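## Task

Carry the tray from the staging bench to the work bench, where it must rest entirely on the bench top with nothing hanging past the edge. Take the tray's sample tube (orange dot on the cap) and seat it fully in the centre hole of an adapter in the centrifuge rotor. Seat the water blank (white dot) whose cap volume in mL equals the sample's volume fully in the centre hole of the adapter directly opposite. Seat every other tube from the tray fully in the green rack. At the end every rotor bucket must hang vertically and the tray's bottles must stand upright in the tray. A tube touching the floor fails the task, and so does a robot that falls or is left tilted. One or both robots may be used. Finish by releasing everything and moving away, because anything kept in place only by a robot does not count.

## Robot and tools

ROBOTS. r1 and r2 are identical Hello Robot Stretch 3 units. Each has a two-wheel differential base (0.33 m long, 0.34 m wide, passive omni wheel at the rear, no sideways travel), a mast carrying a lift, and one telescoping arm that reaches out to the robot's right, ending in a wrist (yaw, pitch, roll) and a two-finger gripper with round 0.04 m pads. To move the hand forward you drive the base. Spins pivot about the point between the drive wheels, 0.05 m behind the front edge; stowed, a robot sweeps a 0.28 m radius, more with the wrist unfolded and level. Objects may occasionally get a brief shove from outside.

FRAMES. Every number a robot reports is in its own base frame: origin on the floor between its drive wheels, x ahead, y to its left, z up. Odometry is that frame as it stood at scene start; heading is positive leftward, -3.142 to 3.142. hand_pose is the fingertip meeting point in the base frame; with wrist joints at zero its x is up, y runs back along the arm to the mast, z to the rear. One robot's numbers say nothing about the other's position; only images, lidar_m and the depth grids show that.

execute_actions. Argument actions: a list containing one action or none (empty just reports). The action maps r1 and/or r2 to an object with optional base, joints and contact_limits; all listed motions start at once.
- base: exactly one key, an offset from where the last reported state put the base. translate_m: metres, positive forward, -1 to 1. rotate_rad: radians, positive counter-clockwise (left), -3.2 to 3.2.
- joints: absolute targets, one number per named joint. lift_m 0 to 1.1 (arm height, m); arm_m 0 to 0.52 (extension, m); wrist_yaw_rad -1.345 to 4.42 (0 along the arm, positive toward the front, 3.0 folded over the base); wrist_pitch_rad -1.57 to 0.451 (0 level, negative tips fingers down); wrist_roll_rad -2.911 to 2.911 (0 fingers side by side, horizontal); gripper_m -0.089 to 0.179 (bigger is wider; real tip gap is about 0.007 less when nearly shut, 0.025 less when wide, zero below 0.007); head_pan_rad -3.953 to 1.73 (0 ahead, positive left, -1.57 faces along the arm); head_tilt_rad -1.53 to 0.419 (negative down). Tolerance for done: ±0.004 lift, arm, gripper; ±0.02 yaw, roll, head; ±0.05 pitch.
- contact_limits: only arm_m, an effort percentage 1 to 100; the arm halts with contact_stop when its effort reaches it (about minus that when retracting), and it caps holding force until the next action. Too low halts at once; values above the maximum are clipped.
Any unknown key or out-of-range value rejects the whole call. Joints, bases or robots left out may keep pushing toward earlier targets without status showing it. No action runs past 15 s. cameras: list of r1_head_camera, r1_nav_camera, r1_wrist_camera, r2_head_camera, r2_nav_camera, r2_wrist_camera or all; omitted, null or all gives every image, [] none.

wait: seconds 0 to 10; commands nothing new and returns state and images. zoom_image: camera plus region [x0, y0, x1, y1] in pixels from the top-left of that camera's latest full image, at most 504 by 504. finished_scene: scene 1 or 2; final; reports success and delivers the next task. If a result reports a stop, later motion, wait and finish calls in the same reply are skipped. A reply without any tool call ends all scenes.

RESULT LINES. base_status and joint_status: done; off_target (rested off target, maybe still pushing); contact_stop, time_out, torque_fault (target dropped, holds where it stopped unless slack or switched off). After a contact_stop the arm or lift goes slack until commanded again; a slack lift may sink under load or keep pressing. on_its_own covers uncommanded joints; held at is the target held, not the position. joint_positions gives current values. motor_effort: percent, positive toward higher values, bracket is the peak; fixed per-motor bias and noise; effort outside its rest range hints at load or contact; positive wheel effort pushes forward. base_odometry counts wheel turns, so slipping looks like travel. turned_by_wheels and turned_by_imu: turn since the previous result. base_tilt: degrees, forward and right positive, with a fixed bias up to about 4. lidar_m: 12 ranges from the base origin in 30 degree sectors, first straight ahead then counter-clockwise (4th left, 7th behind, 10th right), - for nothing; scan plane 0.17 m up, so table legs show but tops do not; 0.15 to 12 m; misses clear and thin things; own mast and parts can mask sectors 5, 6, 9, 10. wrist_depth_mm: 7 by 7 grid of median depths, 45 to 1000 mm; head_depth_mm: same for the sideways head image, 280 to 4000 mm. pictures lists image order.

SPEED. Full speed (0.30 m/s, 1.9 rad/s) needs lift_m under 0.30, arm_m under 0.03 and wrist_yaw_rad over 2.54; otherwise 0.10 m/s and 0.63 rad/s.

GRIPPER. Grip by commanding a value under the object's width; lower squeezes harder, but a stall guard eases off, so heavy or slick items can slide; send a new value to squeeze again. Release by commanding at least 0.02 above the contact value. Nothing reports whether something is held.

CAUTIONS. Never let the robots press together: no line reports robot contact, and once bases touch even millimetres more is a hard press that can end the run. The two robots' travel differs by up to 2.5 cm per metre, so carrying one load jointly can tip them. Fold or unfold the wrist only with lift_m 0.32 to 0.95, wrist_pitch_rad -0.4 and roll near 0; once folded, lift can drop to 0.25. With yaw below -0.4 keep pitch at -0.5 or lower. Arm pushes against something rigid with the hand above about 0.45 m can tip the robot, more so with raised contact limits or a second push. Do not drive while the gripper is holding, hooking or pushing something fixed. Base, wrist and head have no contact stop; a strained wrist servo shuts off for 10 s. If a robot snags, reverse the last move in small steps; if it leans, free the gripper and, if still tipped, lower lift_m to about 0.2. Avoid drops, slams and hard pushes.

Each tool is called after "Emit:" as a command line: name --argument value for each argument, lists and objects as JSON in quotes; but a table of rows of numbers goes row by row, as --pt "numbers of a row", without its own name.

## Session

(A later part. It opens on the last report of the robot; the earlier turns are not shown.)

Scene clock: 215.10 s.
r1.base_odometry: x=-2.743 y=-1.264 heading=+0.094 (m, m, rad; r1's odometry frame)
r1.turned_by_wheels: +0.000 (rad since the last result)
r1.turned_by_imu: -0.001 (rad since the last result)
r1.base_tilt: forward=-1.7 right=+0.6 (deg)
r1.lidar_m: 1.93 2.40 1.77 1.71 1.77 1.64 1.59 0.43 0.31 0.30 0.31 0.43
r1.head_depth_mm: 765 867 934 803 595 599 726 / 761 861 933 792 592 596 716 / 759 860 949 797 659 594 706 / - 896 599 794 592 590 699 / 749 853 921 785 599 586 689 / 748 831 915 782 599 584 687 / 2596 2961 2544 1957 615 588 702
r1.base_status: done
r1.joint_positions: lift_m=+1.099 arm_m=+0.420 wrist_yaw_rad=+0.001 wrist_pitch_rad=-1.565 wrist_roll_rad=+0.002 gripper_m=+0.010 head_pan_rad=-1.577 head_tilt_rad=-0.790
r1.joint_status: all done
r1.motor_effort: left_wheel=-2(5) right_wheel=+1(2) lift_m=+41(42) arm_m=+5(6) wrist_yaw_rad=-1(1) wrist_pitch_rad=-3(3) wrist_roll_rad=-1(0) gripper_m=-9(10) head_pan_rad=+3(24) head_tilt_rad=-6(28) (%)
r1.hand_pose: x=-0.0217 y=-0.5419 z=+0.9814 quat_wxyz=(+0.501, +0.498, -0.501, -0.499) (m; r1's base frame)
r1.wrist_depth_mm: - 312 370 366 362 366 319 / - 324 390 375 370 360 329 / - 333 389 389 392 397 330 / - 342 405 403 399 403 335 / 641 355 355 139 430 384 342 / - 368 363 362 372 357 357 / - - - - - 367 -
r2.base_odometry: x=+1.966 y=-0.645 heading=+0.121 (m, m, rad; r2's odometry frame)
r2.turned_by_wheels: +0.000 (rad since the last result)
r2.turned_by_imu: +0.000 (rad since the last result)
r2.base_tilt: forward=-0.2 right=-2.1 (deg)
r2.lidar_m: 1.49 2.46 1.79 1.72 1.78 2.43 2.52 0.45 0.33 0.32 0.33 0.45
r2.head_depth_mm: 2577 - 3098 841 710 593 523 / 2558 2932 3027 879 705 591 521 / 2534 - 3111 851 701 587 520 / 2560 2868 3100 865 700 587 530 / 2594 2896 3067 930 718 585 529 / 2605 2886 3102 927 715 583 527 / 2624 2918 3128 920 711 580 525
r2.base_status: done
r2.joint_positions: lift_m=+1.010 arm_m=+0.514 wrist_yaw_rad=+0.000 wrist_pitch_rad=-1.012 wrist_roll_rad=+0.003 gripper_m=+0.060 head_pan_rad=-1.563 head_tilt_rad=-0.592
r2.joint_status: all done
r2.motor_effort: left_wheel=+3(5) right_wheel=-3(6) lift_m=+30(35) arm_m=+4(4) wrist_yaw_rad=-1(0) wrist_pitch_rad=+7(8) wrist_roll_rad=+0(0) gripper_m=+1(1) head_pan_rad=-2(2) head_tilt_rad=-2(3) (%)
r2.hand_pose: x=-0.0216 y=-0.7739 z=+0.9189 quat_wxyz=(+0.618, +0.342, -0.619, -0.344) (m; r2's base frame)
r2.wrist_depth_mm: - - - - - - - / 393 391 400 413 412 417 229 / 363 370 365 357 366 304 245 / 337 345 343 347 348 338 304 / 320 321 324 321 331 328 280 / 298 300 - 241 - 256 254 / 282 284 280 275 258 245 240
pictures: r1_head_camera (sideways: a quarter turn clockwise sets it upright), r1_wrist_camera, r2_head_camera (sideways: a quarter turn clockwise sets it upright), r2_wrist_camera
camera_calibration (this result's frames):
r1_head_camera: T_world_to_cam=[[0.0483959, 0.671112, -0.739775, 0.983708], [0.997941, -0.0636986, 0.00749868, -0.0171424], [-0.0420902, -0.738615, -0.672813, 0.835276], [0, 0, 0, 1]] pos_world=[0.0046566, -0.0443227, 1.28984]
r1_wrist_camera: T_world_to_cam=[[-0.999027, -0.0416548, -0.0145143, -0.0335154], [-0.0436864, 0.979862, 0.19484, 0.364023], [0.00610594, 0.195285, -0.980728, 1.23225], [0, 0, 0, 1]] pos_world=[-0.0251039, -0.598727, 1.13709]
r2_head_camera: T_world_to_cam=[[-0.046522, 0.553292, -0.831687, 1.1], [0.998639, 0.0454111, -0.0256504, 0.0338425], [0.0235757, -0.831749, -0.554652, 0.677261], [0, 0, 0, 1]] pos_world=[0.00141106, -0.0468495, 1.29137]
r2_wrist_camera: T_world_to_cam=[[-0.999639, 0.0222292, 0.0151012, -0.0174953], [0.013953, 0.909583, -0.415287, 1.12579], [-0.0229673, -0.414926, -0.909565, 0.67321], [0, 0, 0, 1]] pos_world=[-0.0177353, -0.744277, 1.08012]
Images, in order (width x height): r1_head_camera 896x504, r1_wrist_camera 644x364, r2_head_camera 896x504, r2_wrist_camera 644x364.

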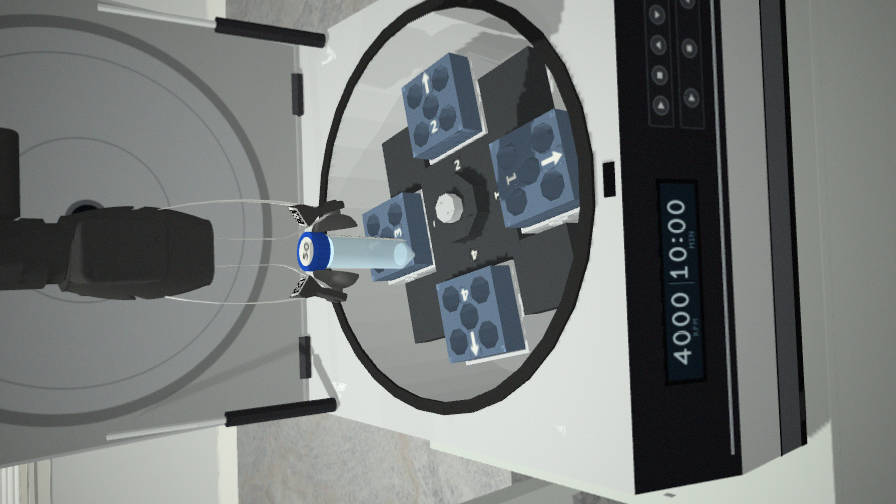

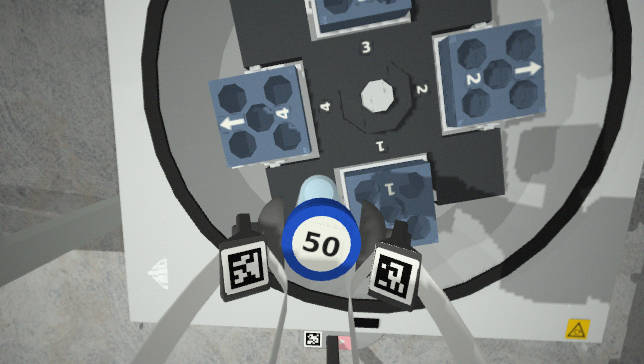

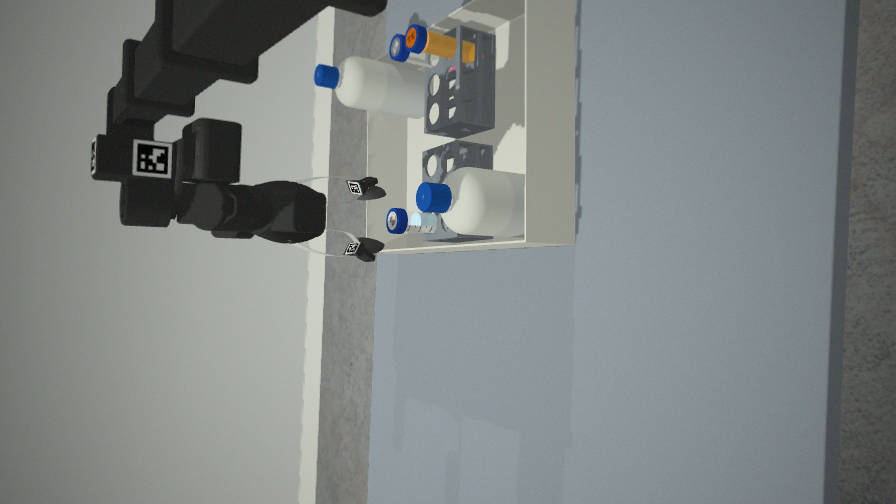

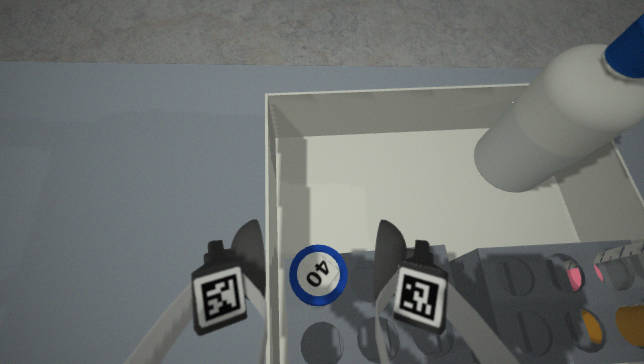

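Emit:
execute_actions --actions '[{"r1":{"base":{"translate_m":0.068},"joints":{"arm_m":0.472,"lift_m":1.015}},"r2":{"joints":{"lift_m":0.963}}}]' --cameras '["r1_head_camera","r1_wrist_camera","r2_wrist_camera","r2_head_camera"]'

Emit:
execute_actions --actions '[{"r2":{"joints":{"gripper_m":0.012}}}]' --cameras '["r2_wrist_camera"]'

Scene clock: 223.83 s.
r1.base_odometry: x=-2.676 y=-1.258 heading=+0.094 (m, m, rad; r1's odometry frame)
r1.turned_by_wheels: +0.000 (rad since the last result)
r1.turned_by_imu: -0.001 (rad since the last result)
r1.base_tilt: forward=-1.6 right=+0.4 (deg)
r1.lidar_m: 1.86 2.40 1.77 1.70 1.78 1.72 1.66 0.43 0.31 0.30 0.32 0.52
r1.head_depth_mm: - 904 933 799 590 601 727 / - 865 937 796 591 597 719 / - 861 941 798 592 594 708 / - - 938 764 597 591 699 / 750 852 912 801 598 587 691 / 2527 2970 2516 1087 630 603 713 / 2654 2984 2546 1844 1506 1278 717
r1.base_status: done
r1.joint_positions: lift_m=+1.015 arm_m=+0.472 wrist_yaw_rad=+0.001 wrist_pitch_rad=-1.566 wrist_roll_rad=+0.002 gripper_m=+0.010 head_pan_rad=-1.577 head_tilt_rad=-0.790
r1.joint_status: all done
r1.motor_effort: left_wheel=-2(3) right_wheel=+1(5) lift_m=+29(32) arm_m=+5(6) wrist_yaw_rad=-1(1) wrist_pitch_rad=-2(3) wrist_roll_rad=-1(0) gripper_m=-10(10) head_pan_rad=+3(2) head_tilt_rad=-7(6) (%)
r1.hand_pose: x=-0.0217 y=-0.5937 z=+0.8976 quat_wxyz=(+0.501, +0.499, -0.501, -0.499) (m; r1's base frame)
r1.wrist_depth_mm: - 235 253 291 269 282 289 / - 242 301 295 297 293 291 / - 250 298 307 302 296 278 / - 257 294 289 313 312 301 / - 645 264 138 320 318 326 / 545 - 275 338 320 309 336 / - - 280 321 361 329 308
r2.base_odometry: x=+1.966 y=-0.645 heading=+0.121 (m, m, rad; r2's odometry frame)
r2.turned_by_wheels: +0.000 (rad since the last result)
r2.turned_by_imu: +0.000 (rad since the last result)
r2.base_tilt: forward=-0.1 right=-1.9 (deg)
r2.lidar_m: 1.49 2.45 1.79 1.72 1.78 2.43 2.53 0.45 0.33 0.32 0.33 0.45
r2.head_depth_mm: 2563 2804 - 838 709 594 523 / 2577 2762 3069 881 705 591 521 / 2589 2741 3028 831 700 588 521 / 2568 2876 3123 863 698 587 530 / 2616 2863 3087 932 718 584 528 / 2624 2888 3099 926 713 583 527 / 2611 2898 3118 921 711 580 526
r2.base_status: not commanded
r2.joint_positions: lift_m=+0.963 arm_m=+0.514 wrist_yaw_rad=+0.000 wrist_pitch_rad=-1.012 wrist_roll_rad=+0.003 gripper_m=+0.060 head_pan_rad=-1.563 head_tilt_rad=-0.592
r2.joint_status: all done
r2.motor_effort: left_wheel=+3(3) right_wheel=-2(2) lift_m=+30(30) arm_m=+4(4) wrist_yaw_rad=+0(0) wrist_pitch_rad=+7(7) wrist_roll_rad=-1(1) gripper_m=+1(0) head_pan_rad=-2(2) head_tilt_rad=-3(3) (%)
r2.hand_pose: x=-0.0216 y=-0.7739 z=+0.8719 quat_wxyz=(+0.618, +0.342, -0.619, -0.344) (m; r2's base frame)
r2.wrist_depth_mm: - - - - - - 206 / 334 333 338 282 293 289 213 / 311 316 312 314 319 300 246 / 292 292 290 296 300 303 296 / 270 274 278 210 282 275 249 / 254 258 - 148 - 213 211 / 243 242 240 194 240 203 223
pictures: r1_head_camera (sideways: a quarter turn clockwise sets it upright), r1_wrist_camera, r2_head_camera (sideways: a quarter turn clockwise sets it upright), r2_wrist_camera
camera_calibration (this result's frames):
r1_head_camera: T_world_to_cam=[[0.0483801, 0.671126, -0.739763, 0.983692], [0.997943, -0.0636751, 0.00749765, -0.017141], [-0.0420726, -0.738603, -0.672826, 0.835293], [0, 0, 0, 1]] pos_world=[0.00465765, -0.0443225, 1.28983]
r1_wrist_camera: T_world_to_cam=[[-0.999027, -0.0416446, -0.0145472, -0.0368535], [-0.0436878, 0.979702, 0.19564, 0.430286], [0.00610461, 0.196085, -0.980568, 1.16053], [0, 0, 0, 1]] pos_world=[-0.0251039, -0.65065, 1.05326]
r2_head_camera: T_world_to_cam=[[-0.046522, 0.553292, -0.831687, 1.1], [0.998639, 0.0454111, -0.0256504, 0.0338425], [0.0235757, -0.831749, -0.554652, 0.677261], [0, 0, 0, 1]] pos_world=[0.00141106, -0.0468495, 1.29137]
r2_wrist_camera: T_world_to_cam=[[-0.999639, 0.0222292, 0.0151011, -0.0167854], [0.013953, 0.909582, -0.415291, 1.10628], [-0.0229673, -0.414931, -0.909563, 0.630458], [0, 0, 0, 1]] pos_world=[-0.0177353, -0.744278, 1.03312]
Images, in order (width x height): r1_head_camera 896x504, r1_wrist_camera 644x364, r2_head_camera 896x504, r2_wrist_camera 644x364.

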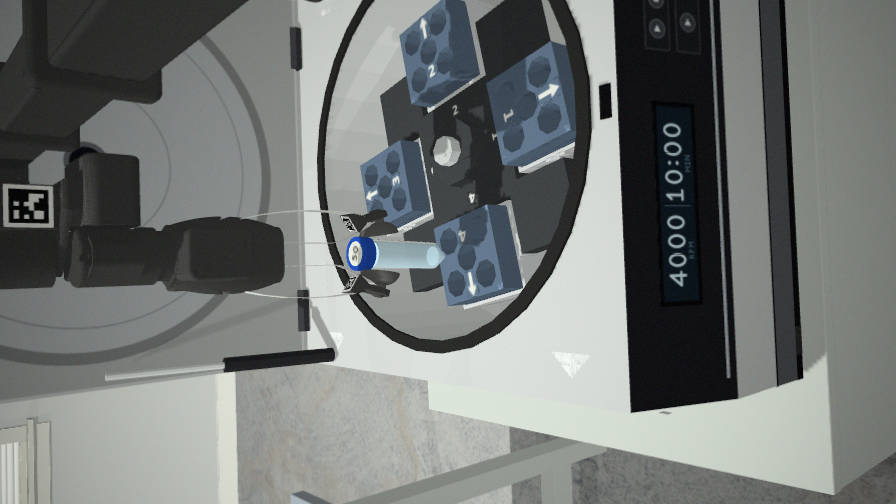

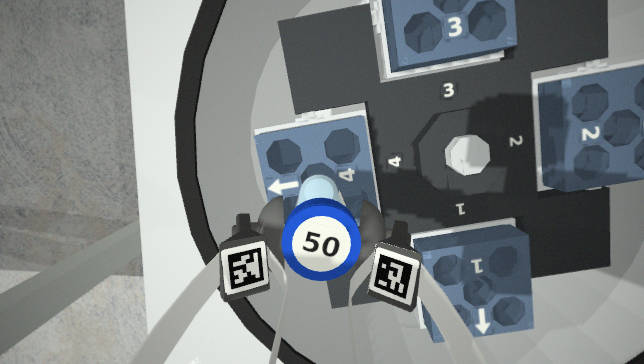

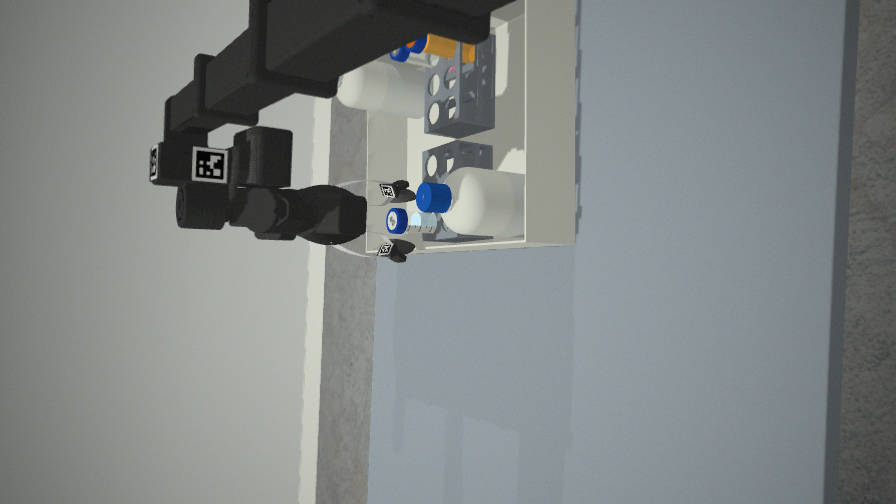

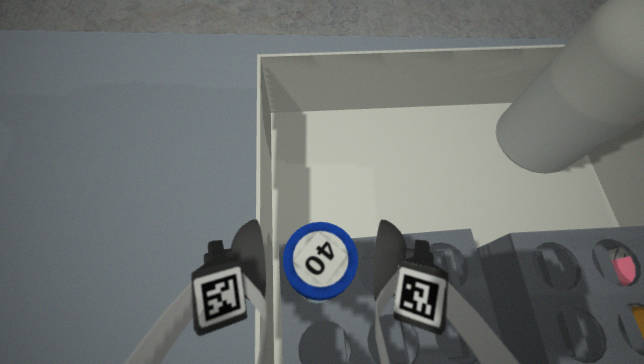

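Scene clock: 224.80 s.
r1.base_odometry: x=-2.676 y=-1.258 heading=+0.094 (m, m, rad; r1's odometry frame)
r1.turned_by_wheels: +0.000 (rad since the last result)
r1.turned_by_imu: +0.000 (rad since the last result)
r1.base_tilt: forward=-1.5 right=+0.6 (deg)
r1.lidar_m: 1.86 2.40 1.77 1.70 1.77 1.72 1.66 0.43 0.31 0.30 0.31 0.52
r1.head_depth_mm: - 900 930 800 592 599 728 / - 866 938 795 593 597 719 / - 859 938 798 592 593 710 / - - 939 762 597 590 697 / 750 850 911 801 599 588 692 / 2526 2895 2521 1088 630 603 712 / 2615 2964 2516 1841 1500 1278 717
r1.base_status: not commanded
r1.joint_positions: lift_m=+1.015 arm_m=+0.472 wrist_yaw_rad=+0.001 wrist_pitch_rad=-1.566 wrist_roll_rad=+0.002 gripper_m=+0.010 head_pan_rad=-1.577 head_tilt_rad=-0.790
r1.joint_status: not commanded
r1.motor_effort: left_wheel=-2(2) right_wheel=+2(1) lift_m=+29(30) arm_m=+4(5) wrist_yaw_rad=-1(1) wrist_pitch_rad=-2(2) wrist_roll_rad=-1(0) gripper_m=-9(9) head_pan_rad=+3(3) head_tilt_rad=-6(6) (%)
r1.hand_pose: x=-0.0217 y=-0.5937 z=+0.8976 quat_wxyz=(+0.501, +0.499, -0.501, -0.499) (m; r1's base frame)
r1.wrist_depth_mm: 984 235 253 288 270 282 290 / - 242 302 294 297 295 291 / - 249 299 307 302 299 279 / - 255 293 289 313 311 302 / - 635 265 139 321 319 324 / 548 - 274 339 323 310 336 / - - 281 322 358 328 306
r2.base_odometry: x=+1.966 y=-0.645 heading=+0.121 (m, m, rad; r2's odometry frame)
r2.turned_by_wheels: +0.000 (rad since the last result)
r2.turned_by_imu: +0.000 (rad since the last result)
r2.base_tilt: forward=+0.1 right=-1.9 (deg)
r2.lidar_m: 1.49 2.45 1.79 1.72 1.78 2.43 2.52 0.45 0.33 0.32 0.33 0.45
r2.head_depth_mm: 2556 2803 - 838 710 595 523 / 2578 2784 3041 881 707 591 521 / 2594 2737 3032 852 700 588 520 / 2613 2860 3105 863 699 586 530 / 2583 2890 3090 933 718 584 529 / 2603 2883 3091 925 715 581 526 / 2607 2888 3115 922 710 581 525
r2.base_status: not commanded
r2.joint_positions: lift_m=+0.963 arm_m=+0.514 wrist_yaw_rad=+0.000 wrist_pitch_rad=-1.012 wrist_roll_rad=+0.003 gripper_m=+0.012 head_pan_rad=-1.563 head_tilt_rad=-0.592
r2.joint_status: all done
r2.motor_effort: left_wheel=+4(3) right_wheel=-2(2) lift_m=+30(30) arm_m=+4(3) wrist_yaw_rad=+0(0) wrist_pitch_rad=+7(7) wrist_roll_rad=-1(1) gripper_m=-8(82) head_pan_rad=-2(3) head_tilt_rad=-2(3) (%)
r2.hand_pose: x=-0.0216 y=-0.7739 z=+0.8719 quat_wxyz=(+0.618, +0.342, -0.619, -0.344) (m; r2's base frame)
r2.wrist_depth_mm: - - - - - - 207 / 333 338 338 283 293 289 213 / 310 314 312 315 318 305 244 / 290 291 292 295 295 296 292 / 271 275 279 154 278 275 248 / 259 259 261 144 238 211 210 / 244 242 239 195 236 202 222
pictures: r2_wrist_camera
camera_calibration (this result's frames):
r2_wrist_camera: T_world_to_cam=[[-0.999639, 0.0222287, 0.0151012, -0.0167858], [0.0139525, 0.909581, -0.415291, 1.10627], [-0.0229671, -0.414931, -0.909563, 0.630456], [0, 0, 0, 1]] pos_world=[-0.0177352, -0.744278, 1.03312]
Images, in order (width x height): r2_wrist_camera 644x364.

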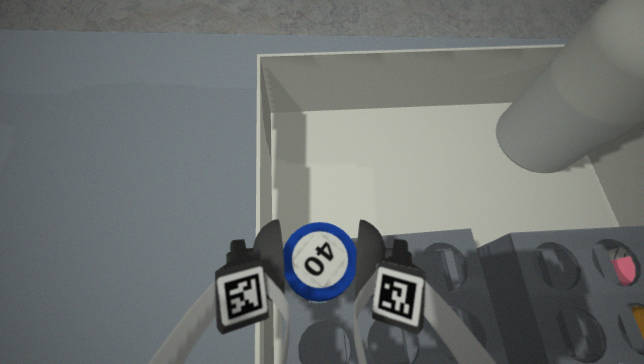

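Emit:
execute_actions --actions '[{"r1":{"joints":{"lift_m":0.965}},"r2":{"joints":{"lift_m":1.09}}}]' --cameras '["r1_head_camera","r1_wrist_camera","r2_wrist_camera"]'

Scene clock: 229.83 s.
r1.base_odometry: x=-2.676 y=-1.258 heading=+0.094 (m, m, rad; r1's odometry frame)
r1.turned_by_wheels: +0.000 (rad since the last result)
r1.turned_by_imu: -0.001 (rad since the last result)
r1.base_tilt: forward=-1.6 right=+0.7 (deg)
r1.lidar_m: 1.86 2.39 1.77 1.70 1.77 1.72 1.66 0.43 0.31 0.30 0.32 0.52
r1.head_depth_mm: 764 - - 788 590 600 727 / 741 - 940 797 592 597 719 / 732 892 941 799 593 594 709 / 732 - 914 748 598 591 699 / 748 851 921 801 598 587 692 / 2516 2913 2502 1088 632 604 710 / 2616 3006 2513 1847 1504 1271 715
r1.base_status: not commanded
r1.joint_positions: lift_m=+0.965 arm_m=+0.472 wrist_yaw_rad=+0.001 wrist_pitch_rad=-1.566 wrist_roll_rad=+0.002 gripper_m=+0.010 head_pan_rad=-1.577 head_tilt_rad=-0.790
r1.joint_status: all done
r1.motor_effort: left_wheel=-2(2) right_wheel=+1(1) lift_m=+30(30) arm_m=+5(5) wrist_yaw_rad=-1(0) wrist_pitch_rad=-2(2) wrist_roll_rad=-1(1) gripper_m=-10(10) head_pan_rad=+3(3) head_tilt_rad=-5(6) (%)
r1.hand_pose: x=-0.0217 y=-0.5937 z=+0.8476 quat_wxyz=(+0.501, +0.499, -0.501, -0.499) (m; r1's base frame)
r1.wrist_depth_mm: 947 184 247 241 240 216 238 / 979 190 302 249 249 248 244 / - 196 286 258 254 235 243 / - 203 265 238 262 242 254 / - 209 251 138 270 270 269 / 541 216 242 284 266 253 278 / - 225 227 300 324 264 296
r2.base_odometry: x=+1.966 y=-0.645 heading=+0.121 (m, m, rad; r2's odometry frame)
r2.turned_by_wheels: +0.000 (rad since the last result)
r2.turned_by_imu: +0.000 (rad since the last result)
r2.base_tilt: forward=-0.1 right=-2.1 (deg)
r2.lidar_m: 1.49 2.45 1.79 1.72 1.78 2.43 2.52 0.45 0.33 0.32 0.33 0.45
r2.head_depth_mm: 2642 2867 3087 839 708 593 523 / 2623 2842 3044 878 705 591 522 / - 2909 3053 856 701 590 520 / 2602 2895 3057 897 698 587 530 / 2606 2884 3103 933 719 584 528 / 2607 2892 3082 928 715 583 528 / 2628 2914 3100 921 712 580 526
r2.base_status: not commanded
r2.joint_positions: lift_m=+1.090 arm_m=+0.514 wrist_yaw_rad=+0.000 wrist_pitch_rad=-1.012 wrist_roll_rad=+0.003 gripper_m=+0.012 head_pan_rad=-1.563 head_tilt_rad=-0.592
r2.joint_status: all done
r2.motor_effort: left_wheel=+3(3) right_wheel=-2(2) lift_m=+46(48) arm_m=+4(4) wrist_yaw_rad=+0(0) wrist_pitch_rad=+7(7) wrist_roll_rad=+0(0) gripper_m=-8(8) head_pan_rad=-2(2) head_tilt_rad=-3(3) (%)
r2.hand_pose: x=-0.0216 y=-0.7739 z=+0.9984 quat_wxyz=(+0.618, +0.342, -0.619, -0.344) (m; r2's base frame)
r2.wrist_depth_mm: - - - - - - - / - - - - - - - / 451 461 463 470 467 313 478 / 428 423 426 427 441 349 450 / 392 399 403 270 414 408 411 / 370 375 378 145 339 333 324 / 350 352 354 308 311 335 290
pictures: r1_head_camera (sideways: a quarter turn clockwise sets it upright), r1_wrist_camera, r2_wrist_camera
camera_calibration (this result's frames):
r1_head_camera: T_world_to_cam=[[0.0483803, 0.671126, -0.739763, 0.983692], [0.997942, -0.0636755, 0.00749765, -0.017141], [-0.0420729, -0.738603, -0.672826, 0.835293], [0, 0, 0, 1]] pos_world=[0.00465764, -0.0443225, 1.28983]
r1_wrist_camera: T_world_to_cam=[[-0.999027, -0.0416451, -0.0145472, -0.0375813], [-0.0436883, 0.979702, 0.19564, 0.44007], [0.00610451, 0.196085, -0.980568, 1.1115], [0, 0, 0, 1]] pos_world=[-0.0251039, -0.65065, 1.00325]
r2_wrist_camera: T_world_to_cam=[[-0.999639, 0.0222278, 0.015101, -0.0186968], [0.0139517, 0.909581, -0.415291, 1.15882], [-0.0229666, -0.414931, -0.909563, 0.745532], [0, 0, 0, 1]] pos_world=[-0.0177351, -0.744281, 1.15964]
Images, in order (width x height): r1_head_camera 896x504, r1_wrist_camera 644x364, r2_wrist_camera 644x364.

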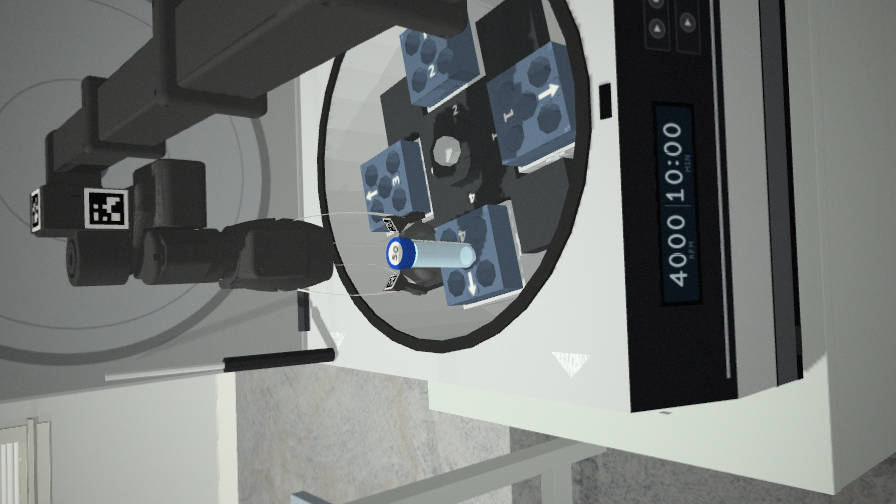

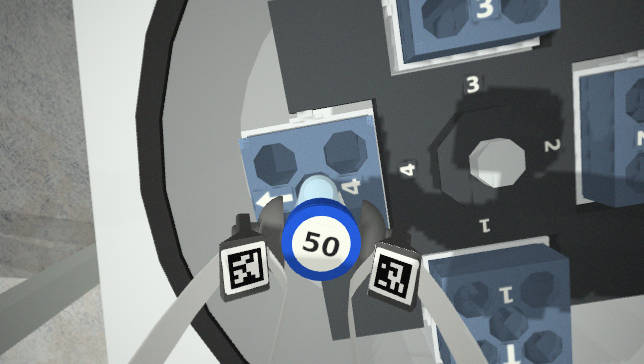

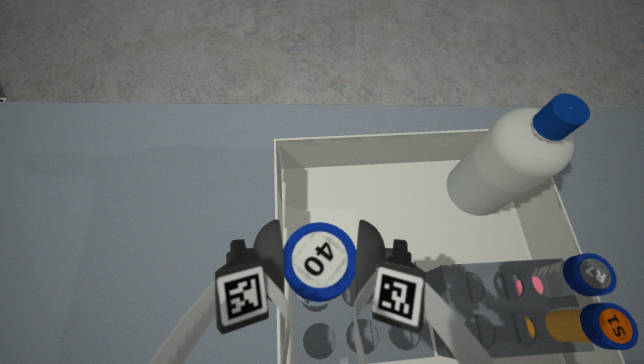

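Emit:
execute_actions --actions '[{"r1":{"joints":{"lift_m":0.915}},"r2":{"base":{"translate_m":-0.45},"joints":{"lift_m":1.1,"arm_m":0.49}}}]' --cameras '["r1_head_camera","r1_wrist_camera","r2_wrist_camera","r2_head_camera"]'

Scene clock: 239.33 s.
r1.base_odometry: x=-2.676 y=-1.258 heading=+0.094 (m, m, rad; r1's odometry frame)
r1.turned_by_wheels: +0.000 (rad since the last result)
r1.turned_by_imu: -0.001 (rad since the last result)
r1.base_tilt: forward=-1.6 right=+0.6 (deg)
r1.lidar_m: 1.86 2.40 1.76 1.71 1.77 1.72 1.66 0.43 0.31 0.30 0.31 0.52
r1.head_depth_mm: 764 866 - - 580 600 728 / 761 832 951 799 592 597 719 / 751 - 938 799 591 594 709 / 755 - - 757 596 592 700 / 750 851 903 801 598 588 690 / 2538 2951 2517 1088 632 603 712 / 2637 2935 2530 1853 1498 1278 716
r1.base_status: not commanded
r1.joint_positions: lift_m=+0.915 arm_m=+0.472 wrist_yaw_rad=+0.001 wrist_pitch_rad=-1.566 wrist_roll_rad=+0.002 gripper_m=+0.010 head_pan_rad=-1.577 head_tilt_rad=-0.790
r1.joint_status: all done
r1.motor_effort: left_wheel=-2(2) right_wheel=+2(2) lift_m=+29(31) arm_m=+4(5) wrist_yaw_rad=+0(1) wrist_pitch_rad=-2(2) wrist_roll_rad=-1(1) gripper_m=-10(9) head_pan_rad=+3(3) head_tilt_rad=-6(7) (%)
r1.hand_pose: x=-0.0217 y=-0.5937 z=+0.7976 quat_wxyz=(+0.501, +0.499, -0.501, -0.499) (m; r1's base frame)
r1.wrist_depth_mm: 138 152 230 195 193 181 193 / 141 161 291 201 200 199 198 / 145 170 263 205 205 186 201 / 151 172 238 188 210 189 193 / 157 169 248 138 219 217 217 / 163 163 222 217 225 221 218 / 170 167 223 264 235 205 204
r2.base_odometry: x=+1.519 y=-0.699 heading=+0.121 (m, m, rad; r2's odometry frame)
r2.turned_by_wheels: +0.000 (rad since the last result)
r2.turned_by_imu: +0.002 (rad since the last result)
r2.base_tilt: forward=-0.1 right=-1.9 (deg)
r2.lidar_m: 1.51 2.45 1.78 1.72 1.78 2.43 2.08 0.44 0.33 0.32 0.33 0.45
r2.head_depth_mm: 2632 2867 3086 956 732 594 523 / 2574 2841 3104 947 728 591 521 / - 2851 3081 945 726 589 531 / 2616 2876 3074 938 724 585 531 / 2576 2888 3083 932 717 583 528 / 2590 2888 3109 849 704 582 528 / 2612 2899 3104 870 704 581 525
r2.base_status: done
r2.joint_positions: lift_m=+1.097 arm_m=+0.490 wrist_yaw_rad=+0.000 wrist_pitch_rad=-1.012 wrist_roll_rad=+0.003 gripper_m=+0.012 head_pan_rad=-1.563 head_tilt_rad=-0.592
r2.joint_status: all done
joint sent to its limit — the command would take r2.lift_m past its upper limit, so that joint was sent only as far as its limit.
r2.motor_effort: left_wheel=+3(5) right_wheel=-2(7) lift_m=+46(47) arm_m=-4(4) wrist_yaw_rad=+0(1) wrist_pitch_rad=+7(7) wrist_roll_rad=+0(0) gripper_m=-8(8) head_pan_rad=-2(2) head_tilt_rad=-2(2) (%)
r2.hand_pose: x=-0.0216 y=-0.7508 z=+1.0055 quat_wxyz=(+0.618, +0.342, -0.619, -0.344) (m; r2's base frame)
r2.wrist_depth_mm: - - - - - - - / - - - - - - - / 304 374 466 473 482 491 - / 430 394 437 449 452 451 - / 398 393 413 279 417 420 - / 286 354 384 145 392 395 - / 347 347 360 372 351 373 -
pictures: r1_head_camera (sideways: a quarter turn clockwise sets it upright), r1_wrist_camera, r2_head_camera (sideways: a quarter turn clockwise sets it upright), r2_wrist_camera
camera_calibration (this result's frames):
r1_head_camera: T_world_to_cam=[[0.0483803, 0.671126, -0.739763, 0.983692], [0.997942, -0.0636755, 0.00749764, -0.017141], [-0.0420729, -0.738603, -0.672826, 0.835293], [0, 0, 0, 1]] pos_world=[0.00465764, -0.0443225, 1.28983]
r1_wrist_camera: T_world_to_cam=[[-0.999027, -0.0416464, -0.0145472, -0.0383094], [-0.0436896, 0.979702, 0.19564, 0.449851], [0.00610425, 0.196085, -0.980568, 1.06247], [0, 0, 0, 1]] pos_world=[-0.0251038, -0.65065, 0.953258]
r2_head_camera: T_world_to_cam=[[-0.046522, 0.553292, -0.831687, 1.1], [0.998639, 0.0454111, -0.0256504, 0.0338425], [0.0235757, -0.831749, -0.554652, 0.677261], [0, 0, 0, 1]] pos_world=[0.00141106, -0.0468495, 1.29137]
r2_wrist_camera: T_world_to_cam=[[-0.999639, 0.0222275, 0.015101, -0.0193185], [0.0139514, 0.909581, -0.415291, 1.14078], [-0.0229665, -0.414931, -0.909563, 0.761625], [0, 0, 0, 1]] pos_world=[-0.0177351, -0.721178, 1.16679]
Images, in order (width x height): r1_head_camera 896x504, r1_wrist_camera 644x364, r2_head_camera 896x504, r2_wrist_camera 644x364.

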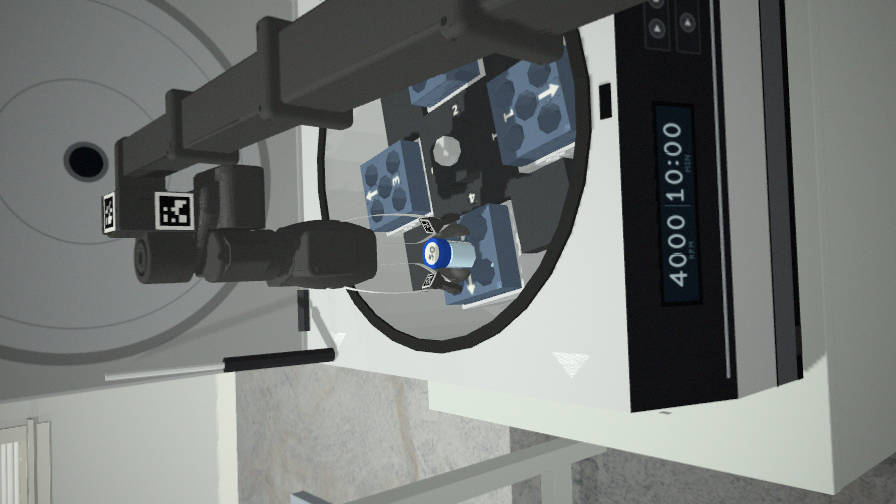

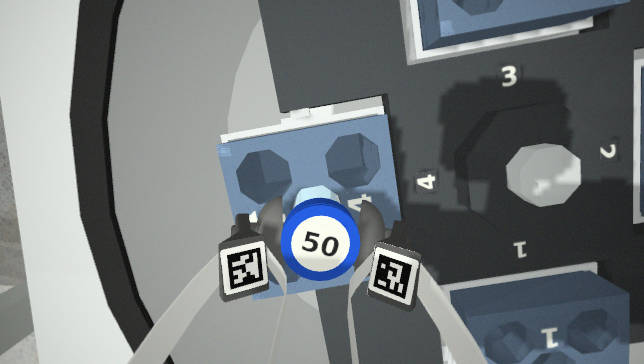

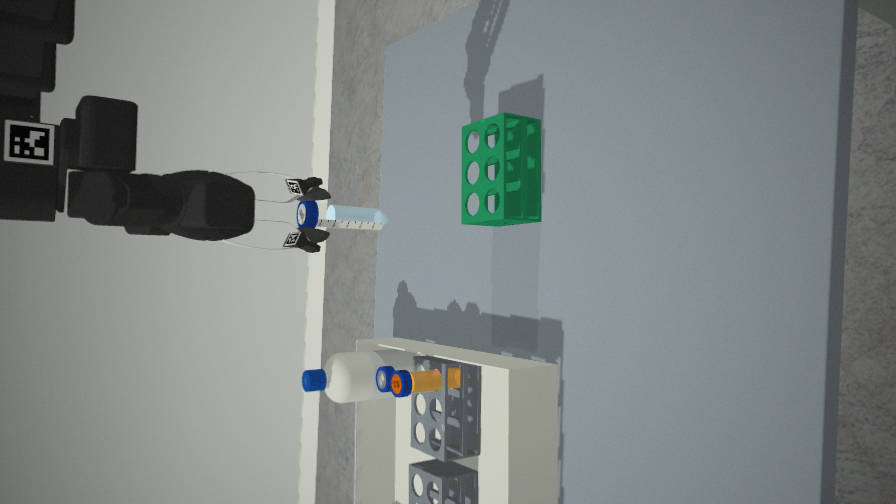

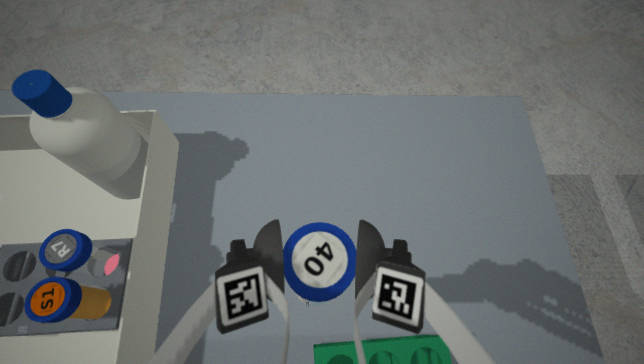

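Emit:
execute_actions --actions '[{"r1":{"joints":{"lift_m":0.906}},"r2":{"base":{"translate_m":-0.1},"joints":{"lift_m":1.035,"arm_m":0.411}}}]' --cameras '["r2_wrist_camera","r2_head_camera"]'

Emit:
execute_actions --actions '[{"r1":{"joints":{"gripper_m":0.05}}}]' --cameras '[]'

Emit:
execute_actions --actions '[{"r1":{"joints":{"lift_m":1.0}}}]' --cameras '["r1_wrist_camera","r1_head_camera"]'

Scene clock: 250.40 s.
r1.base_odometry: x=-2.676 y=-1.258 heading=+0.094 (m, m, rad; r1's odometry frame)
r1.turned_by_wheels: +0.000 (rad since the last result)
r1.turned_by_imu: +0.000 (rad since the last result)
r1.base_tilt: forward=-1.7 right=+0.7 (deg)
r1.lidar_m: 1.86 2.40 1.76 1.70 1.77 1.72 1.66 0.43 0.31 0.30 0.32 0.52
r1.head_depth_mm: 763 866 - - 571 601 728 / 760 830 - 796 591 598 720 / 755 - 944 801 592 595 710 / 752 - - 764 598 590 701 / 751 851 902 801 598 588 690 / 2509 2903 2535 1124 630 603 713 / 2638 2980 2536 1838 1506 1277 717
r1.base_status: not commanded
r1.joint_positions: lift_m=+0.907 arm_m=+0.472 wrist_yaw_rad=+0.001 wrist_pitch_rad=-1.573 wrist_roll_rad=+0.002 gripper_m=+0.010 head_pan_rad=-1.577 head_tilt_rad=-0.790
r1.joint_status: lift_m contact_stop (moved -0.008 of -0.009)
r1.on_its_own: lift_m is slack since a contact_stop, until your next command for it
r1.motor_effort: left_wheel=-1(2) right_wheel=-1(1) lift_m=+35(36) arm_m=+4(5) wrist_yaw_rad=-1(0) wrist_pitch_rad=+1(2) wrist_roll_rad=-1(1) gripper_m=-10(10) head_pan_rad=+3(2) head_tilt_rad=-6(6) (%)
r1.hand_pose: x=-0.0217 y=-0.5918 z=+0.7900 quat_wxyz=(+0.499, +0.500, -0.499, -0.501) (m; r1's base frame)
r1.wrist_depth_mm: 130 150 229 188 188 187 186 / 133 161 291 194 192 192 192 / 138 169 258 198 198 180 179 / 142 170 232 181 204 184 182 / 150 167 238 138 212 211 210 / 155 159 218 191 219 216 208 / 162 159 221 276 228 197 198
r2.base_odometry: x=+1.420 y=-0.711 heading=+0.121 (m, m, rad; r2's odometry frame)
r2.turned_by_wheels: +0.000 (rad since the last result)
r2.turned_by_imu: +0.000 (rad since the last result)
r2.base_tilt: forward=+0.0 right=-1.9 (deg)
r2.lidar_m: 1.24 2.44 1.79 1.72 1.78 2.44 1.98 2.18 0.33 0.32 0.33 0.45
r2.head_depth_mm: 2540 - 3091 2342 812 594 524 / 2534 2876 3125 947 728 591 522 / 2548 - 3064 905 725 588 532 / 2583 2911 3069 900 721 586 530 / 2588 2880 3098 933 719 584 530 / 2590 2931 3078 924 714 582 527 / 2599 2906 3023 846 711 580 526
r2.base_status: done
r2.joint_positions: lift_m=+1.035 arm_m=+0.411 wrist_yaw_rad=+0.000 wrist_pitch_rad=-1.012 wrist_roll_rad=+0.003 gripper_m=+0.012 head_pan_rad=-1.563 head_tilt_rad=-0.592
r2.joint_status: all done
r2.motor_effort: left_wheel=+3(4) right_wheel=-2(7) lift_m=+31(37) arm_m=-4(4) wrist_yaw_rad=+0(1) wrist_pitch_rad=+7(7) wrist_roll_rad=+0(0) gripper_m=-8(8) head_pan_rad=-2(2) head_tilt_rad=-3(3) (%)
r2.hand_pose: x=-0.0216 y=-0.6718 z=+0.9439 quat_wxyz=(+0.618, +0.342, -0.619, -0.344) (m; r2's base frame)
r2.wrist_depth_mm: 456 469 471 472 467 - - / 364 425 430 432 445 - - / 352 396 398 403 407 - - / 346 368 367 383 384 391 - / 334 347 348 221 355 362 - / 315 326 317 144 335 339 - / 303 307 256 309 309 317 -
pictures: r2_head_camera (sideways: a quarter turn clockwise sets it upright), r2_wrist_camera
camera_calibration (this result's frames):
r2_head_camera: T_world_to_cam=[[-0.046522, 0.553292, -0.831687, 1.1], [0.998639, 0.0454112, -0.0256503, 0.0338424], [0.0235757, -0.831748, -0.554652, 0.677261], [0, 0, 0, 1]] pos_world=[0.00141106, -0.0468495, 1.29137]
r2_wrist_camera: T_world_to_cam=[[-0.999639, 0.0222277, 0.0151012, -0.0201428], [0.0139515, 0.909581, -0.415291, 1.0433], [-0.0229667, -0.414931, -0.909563, 0.738291], [0, 0, 0, 1]] pos_world=[-0.0177351, -0.642181, 1.1051]
Images, in order (width x height): r2_head_camera 896x504, r2_wrist_camera 644x364.

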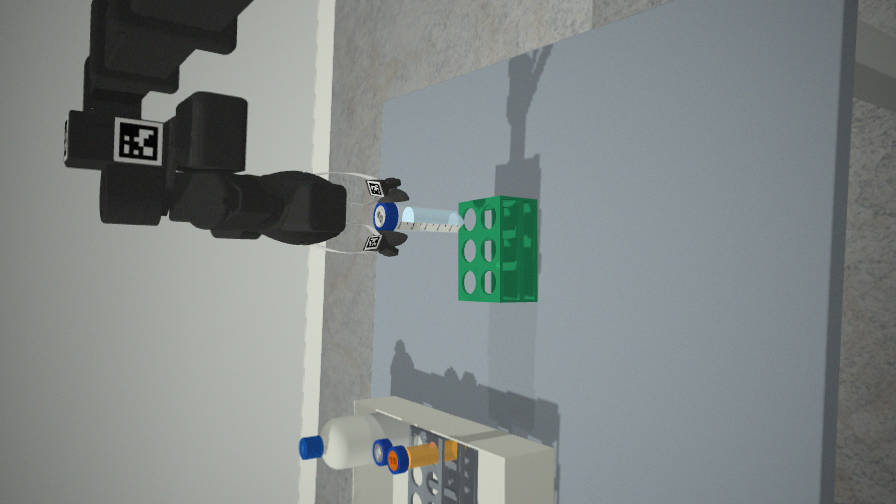

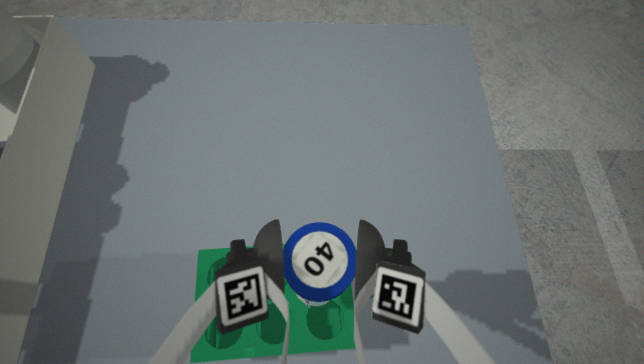

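not run: a stop came earlier in this reply.

not run: a stop came earlier in this reply.

Emit:
execute_actions --actions '[{"r1":{"joints":{"gripper_m":0.05,"lift_m":0.91}},"r2":{"joints":{"arm_m":0.423}}}]' --cameras '[]'

Emit:
execute_actions --actions '[{"r1":{"joints":{"lift_m":1.0}},"r2":{"joints":{"lift_m":1.01}}}]' --cameras '["r1_wrist_camera","r1_head_camera","r2_head_camera"]'

Emit:
zoom_image --camera "r2_head_camera" --region '[360,150,560,320]'

Scene clock: 258.17 s.
r1.base_odometry: x=-2.676 y=-1.258 heading=+0.094 (m, m, rad; r1's odometry frame)
r1.turned_by_wheels: +0.000 (rad since the last result)
r1.turned_by_imu: -0.001 (rad since the last result)
r1.base_tilt: forward=-1.7 right=+0.6 (deg)
r1.lidar_m: 1.85 2.40 1.77 1.71 1.77 1.72 1.66 0.43 0.31 0.30 0.32 0.52
r1.head_depth_mm: 765 863 - - 577 601 728 / 761 834 - 792 592 598 718 / 758 - 944 797 592 594 708 / 754 - - 762 597 591 699 / 750 848 904 785 598 588 690 / 2511 2920 2497 1086 631 604 710 / 2636 2960 2527 1840 1506 1275 719
r1.base_status: not commanded
r1.joint_positions: lift_m=+0.910 arm_m=+0.472 wrist_yaw_rad=+0.001 wrist_pitch_rad=-1.572 wrist_roll_rad=+0.002 gripper_m=+0.050 head_pan_rad=-1.577 head_tilt_rad=-0.790
r1.joint_status: all done
r1.motor_effort: left_wheel=-2(2) right_wheel=+1(1) lift_m=+39(40) arm_m=+4(4) wrist_yaw_rad=-1(1) wrist_pitch_rad=+0(1) wrist_roll_rad=-1(1) gripper_m=+1(75) head_pan_rad=+3(3) head_tilt_rad=-7(7) (%)
r1.hand_pose: x=-0.0217 y=-0.5923 z=+0.7923 quat_wxyz=(+0.500, +0.500, -0.500, -0.501) (m; r1's base frame)
r1.wrist_depth_mm: 131 153 227 190 188 188 189 / 135 162 282 195 195 192 194 / 139 170 260 200 200 181 195 / 144 172 235 181 205 185 186 / 151 169 235 140 213 213 211 / 157 159 222 195 223 217 208 / 163 162 218 272 230 199 199
r2.base_odometry: x=+1.420 y=-0.711 heading=+0.121 (m, m, rad; r2's odometry frame)
r2.turned_by_wheels: +0.000 (rad since the last result)
r2.turned_by_imu: +0.000 (rad since the last result)
r2.base_tilt: forward=+0.0 right=-2.0 (deg)
r2.lidar_m: 1.23 2.44 1.78 1.72 1.78 2.44 1.98 2.18 0.33 0.32 0.33 0.45
r2.head_depth_mm: 2527 - 3122 2334 810 593 523 / 2507 2928 3098 947 728 592 521 / 2540 - 3065 943 724 589 531 / 2585 2866 3055 897 721 587 532 / 2589 2875 3066 934 719 585 528 / 2582 2899 3091 925 715 582 526 / 2625 2902 3028 843 710 580 525
r2.base_status: not commanded
r2.joint_positions: lift_m=+1.035 arm_m=+0.423 wrist_yaw_rad=+0.000 wrist_pitch_rad=-1.012 wrist_roll_rad=+0.003 gripper_m=+0.012 head_pan_rad=-1.563 head_tilt_rad=-0.592
r2.joint_status: all done
r2.motor_effort: left_wheel=+3(3) right_wheel=-2(2) lift_m=+31(31) arm_m=+4(4) wrist_yaw_rad=+1(0) wrist_pitch_rad=+7(7) wrist_roll_rad=-1(0) gripper_m=-8(8) head_pan_rad=-2(2) head_tilt_rad=-4(3) (%)
r2.hand_pose: x=-0.0216 y=-0.6829 z=+0.9439 quat_wxyz=(+0.618, +0.342, -0.619, -0.344) (m; r2's base frame)
r2.wrist_depth_mm: 451 461 - - - - - / 359 424 428 438 445 - - / 355 390 402 400 411 - - / 346 367 373 376 382 397 - / 340 346 350 251 355 362 - / 319 324 297 145 339 337 - / 305 304 277 283 311 315 -
pictures: none
No camera images: the call's "cameras" was empty. Leave "cameras" out to get every camera's image.

Scene clock: 259.83 s.
r1.base_odometry: x=-2.676 y=-1.258 heading=+0.094 (m, m, rad; r1's odometry frame)
r1.turned_by_wheels: +0.000 (rad since the last result)
r1.turned_by_imu: +0.000 (rad since the last result)
r1.base_tilt: forward=-1.7 right=+0.6 (deg)
r1.lidar_m: 1.86 2.40 1.76 1.70 1.77 1.71 1.66 0.43 0.31 0.30 0.32 0.52
r1.head_depth_mm: 741 - 932 802 591 600 727 / - 880 938 796 592 597 717 / - 874 936 796 592 595 709 / - - 937 772 598 592 700 / 750 851 920 793 599 588 692 / 2510 2969 2551 1087 632 602 712 / 2632 2965 2513 1842 1494 1274 716
r1.base_status: not commanded
r1.joint_positions: lift_m=+1.000 arm_m=+0.472 wrist_yaw_rad=+0.001 wrist_pitch_rad=-1.570 wrist_roll_rad=+0.002 gripper_m=+0.050 head_pan_rad=-1.577 head_tilt_rad=-0.790
r1.joint_status: all done
r1.motor_effort: left_wheel=-2(2) right_wheel=+1(1) lift_m=+41(43) arm_m=+4(5) wrist_yaw_rad=-1(0) wrist_pitch_rad=+0(1) wrist_roll_rad=+0(0) gripper_m=-1(1) head_pan_rad=+3(3) head_tilt_rad=-5(6) (%)
r1.hand_pose: x=-0.0217 y=-0.5927 z=+0.8822 quat_wxyz=(+0.500, +0.500, -0.500, -0.500) (m; r1's base frame)
r1.wrist_depth_mm: 967 217 255 275 267 267 273 / - 226 301 281 281 282 268 / - 232 292 293 288 273 266 / - 239 289 270 297 296 288 / - 250 246 309 305 303 306 / 543 259 262 346 321 299 324 / - - 262 314 349 304 306
r2.base_odometry: x=+1.420 y=-0.711 heading=+0.121 (m, m, rad; r2's odometry frame)
r2.turned_by_wheels: +0.000 (rad since the last result)
r2.turned_by_imu: +0.000 (rad since the last result)
r2.base_tilt: forward=-0.1 right=-1.9 (deg)
r2.lidar_m: 1.24 2.44 1.79 1.72 1.78 2.44 1.98 2.18 0.33 0.32 0.33 0.46
r2.head_depth_mm: 2575 - 3157 2328 812 593 524 / 2533 - 3077 950 729 591 520 / 2593 - 3036 945 726 589 532 / 2581 2884 3095 823 720 586 530 / 2623 2896 3096 929 718 585 528 / 2615 2867 3111 925 715 582 527 / 2613 2893 3011 844 710 580 526
r2.base_status: not commanded
r2.joint_positions: lift_m=+1.010 arm_m=+0.423 wrist_yaw_rad=+0.000 wrist_pitch_rad=-1.012 wrist_roll_rad=+0.003 gripper_m=+0.012 head_pan_rad=-1.563 head_tilt_rad=-0.592
r2.joint_status: all done
r2.motor_effort: left_wheel=+3(3) right_wheel=-2(2) lift_m=+31(32) arm_m=+4(4) wrist_yaw_rad=+0(1) wrist_pitch_rad=+7(7) wrist_roll_rad=+0(1) gripper_m=-8(8) head_pan_rad=-2(3) head_tilt_rad=-2(4) (%)
r2.hand_pose: x=-0.0216 y=-0.6829 z=+0.9189 quat_wxyz=(+0.618, +0.342, -0.619, -0.344) (m; r2's base frame)
r2.wrist_depth_mm: 392 428 435 443 446 - - / 357 394 396 409 405 - - / 349 365 368 372 375 394 - / 333 343 343 348 352 360 - / 316 321 328 239 331 329 - / 300 299 252 145 317 312 - / 288 285 260 263 290 292 -
pictures: r1_head_camera (sideways: a quarter turn clockwise sets it upright), r1_wrist_camera, r2_head_camera (sideways: a quarter turn clockwise sets it upright)
camera_calibration (this result's frames):
r1_head_camera: T_world_to_cam=[[0.0483804, 0.671126, -0.739763, 0.983692], [0.997942, -0.0636756, 0.00749766, -0.017141], [-0.042073, -0.738604, -0.672826, 0.835293], [0, 0, 0, 1]] pos_world=[0.00465763, -0.0443225, 1.28983]
r1_wrist_camera: T_world_to_cam=[[-0.999027, -0.041588, -0.0146958, -0.0368744], [-0.0436842, 0.978975, 0.199245, 0.428761], [0.00610062, 0.199693, -0.979839, 1.14677], [0, 0, 0, 1]] pos_world=[-0.0251045, -0.650283, 1.03768]
r2_head_camera: T_world_to_cam=[[-0.046522, 0.553292, -0.831687, 1.1], [0.998639, 0.045411, -0.0256504, 0.0338425], [0.0235756, -0.831749, -0.554652, 0.677261], [0, 0, 0, 1]] pos_world=[0.00141105, -0.0468495, 1.29137]
Images, in order (width x height): r1_head_camera 896x504, r1_wrist_camera 644x364, r2_head_camera 896x504.

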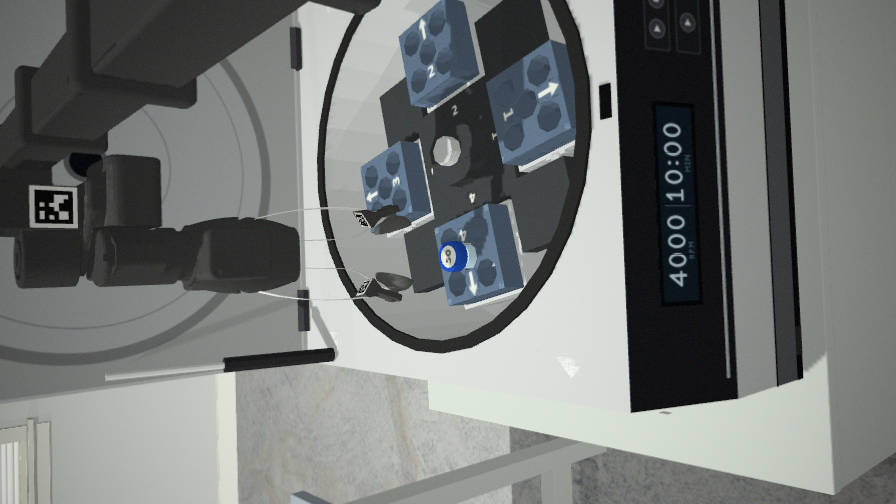

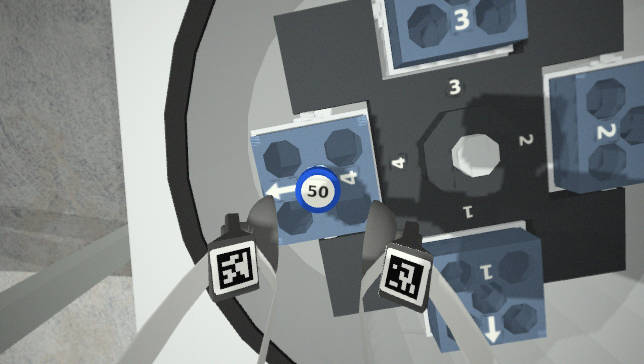

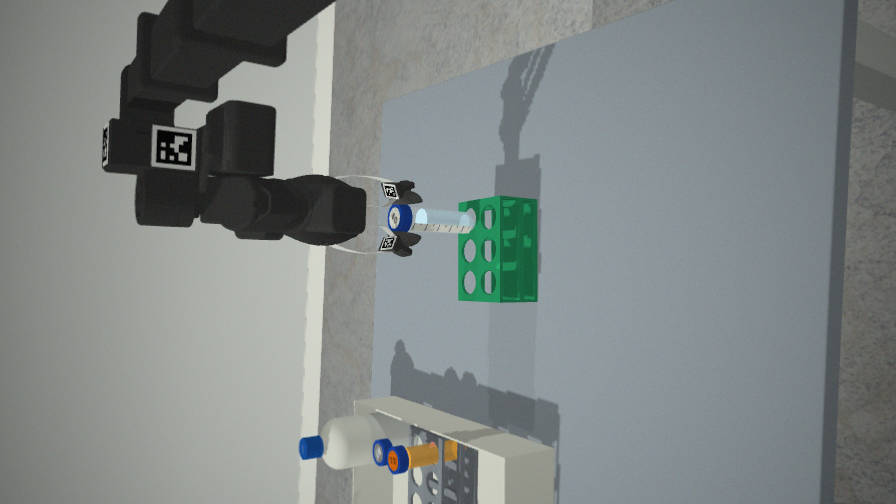

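Region (360, 150, 560, 320) of r2_head_camera's 896x504 image, scaled by 2.520, with more detail than that image has; it fills the top 428 rows of this view, and the rest is white.

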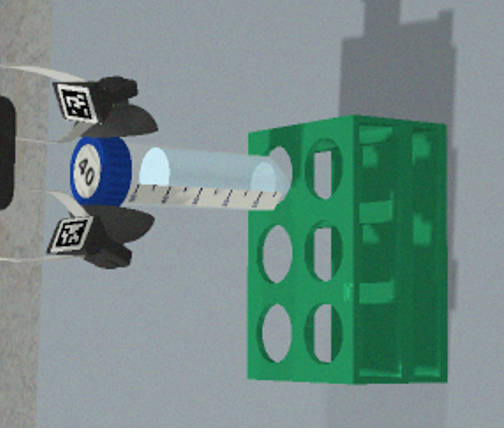

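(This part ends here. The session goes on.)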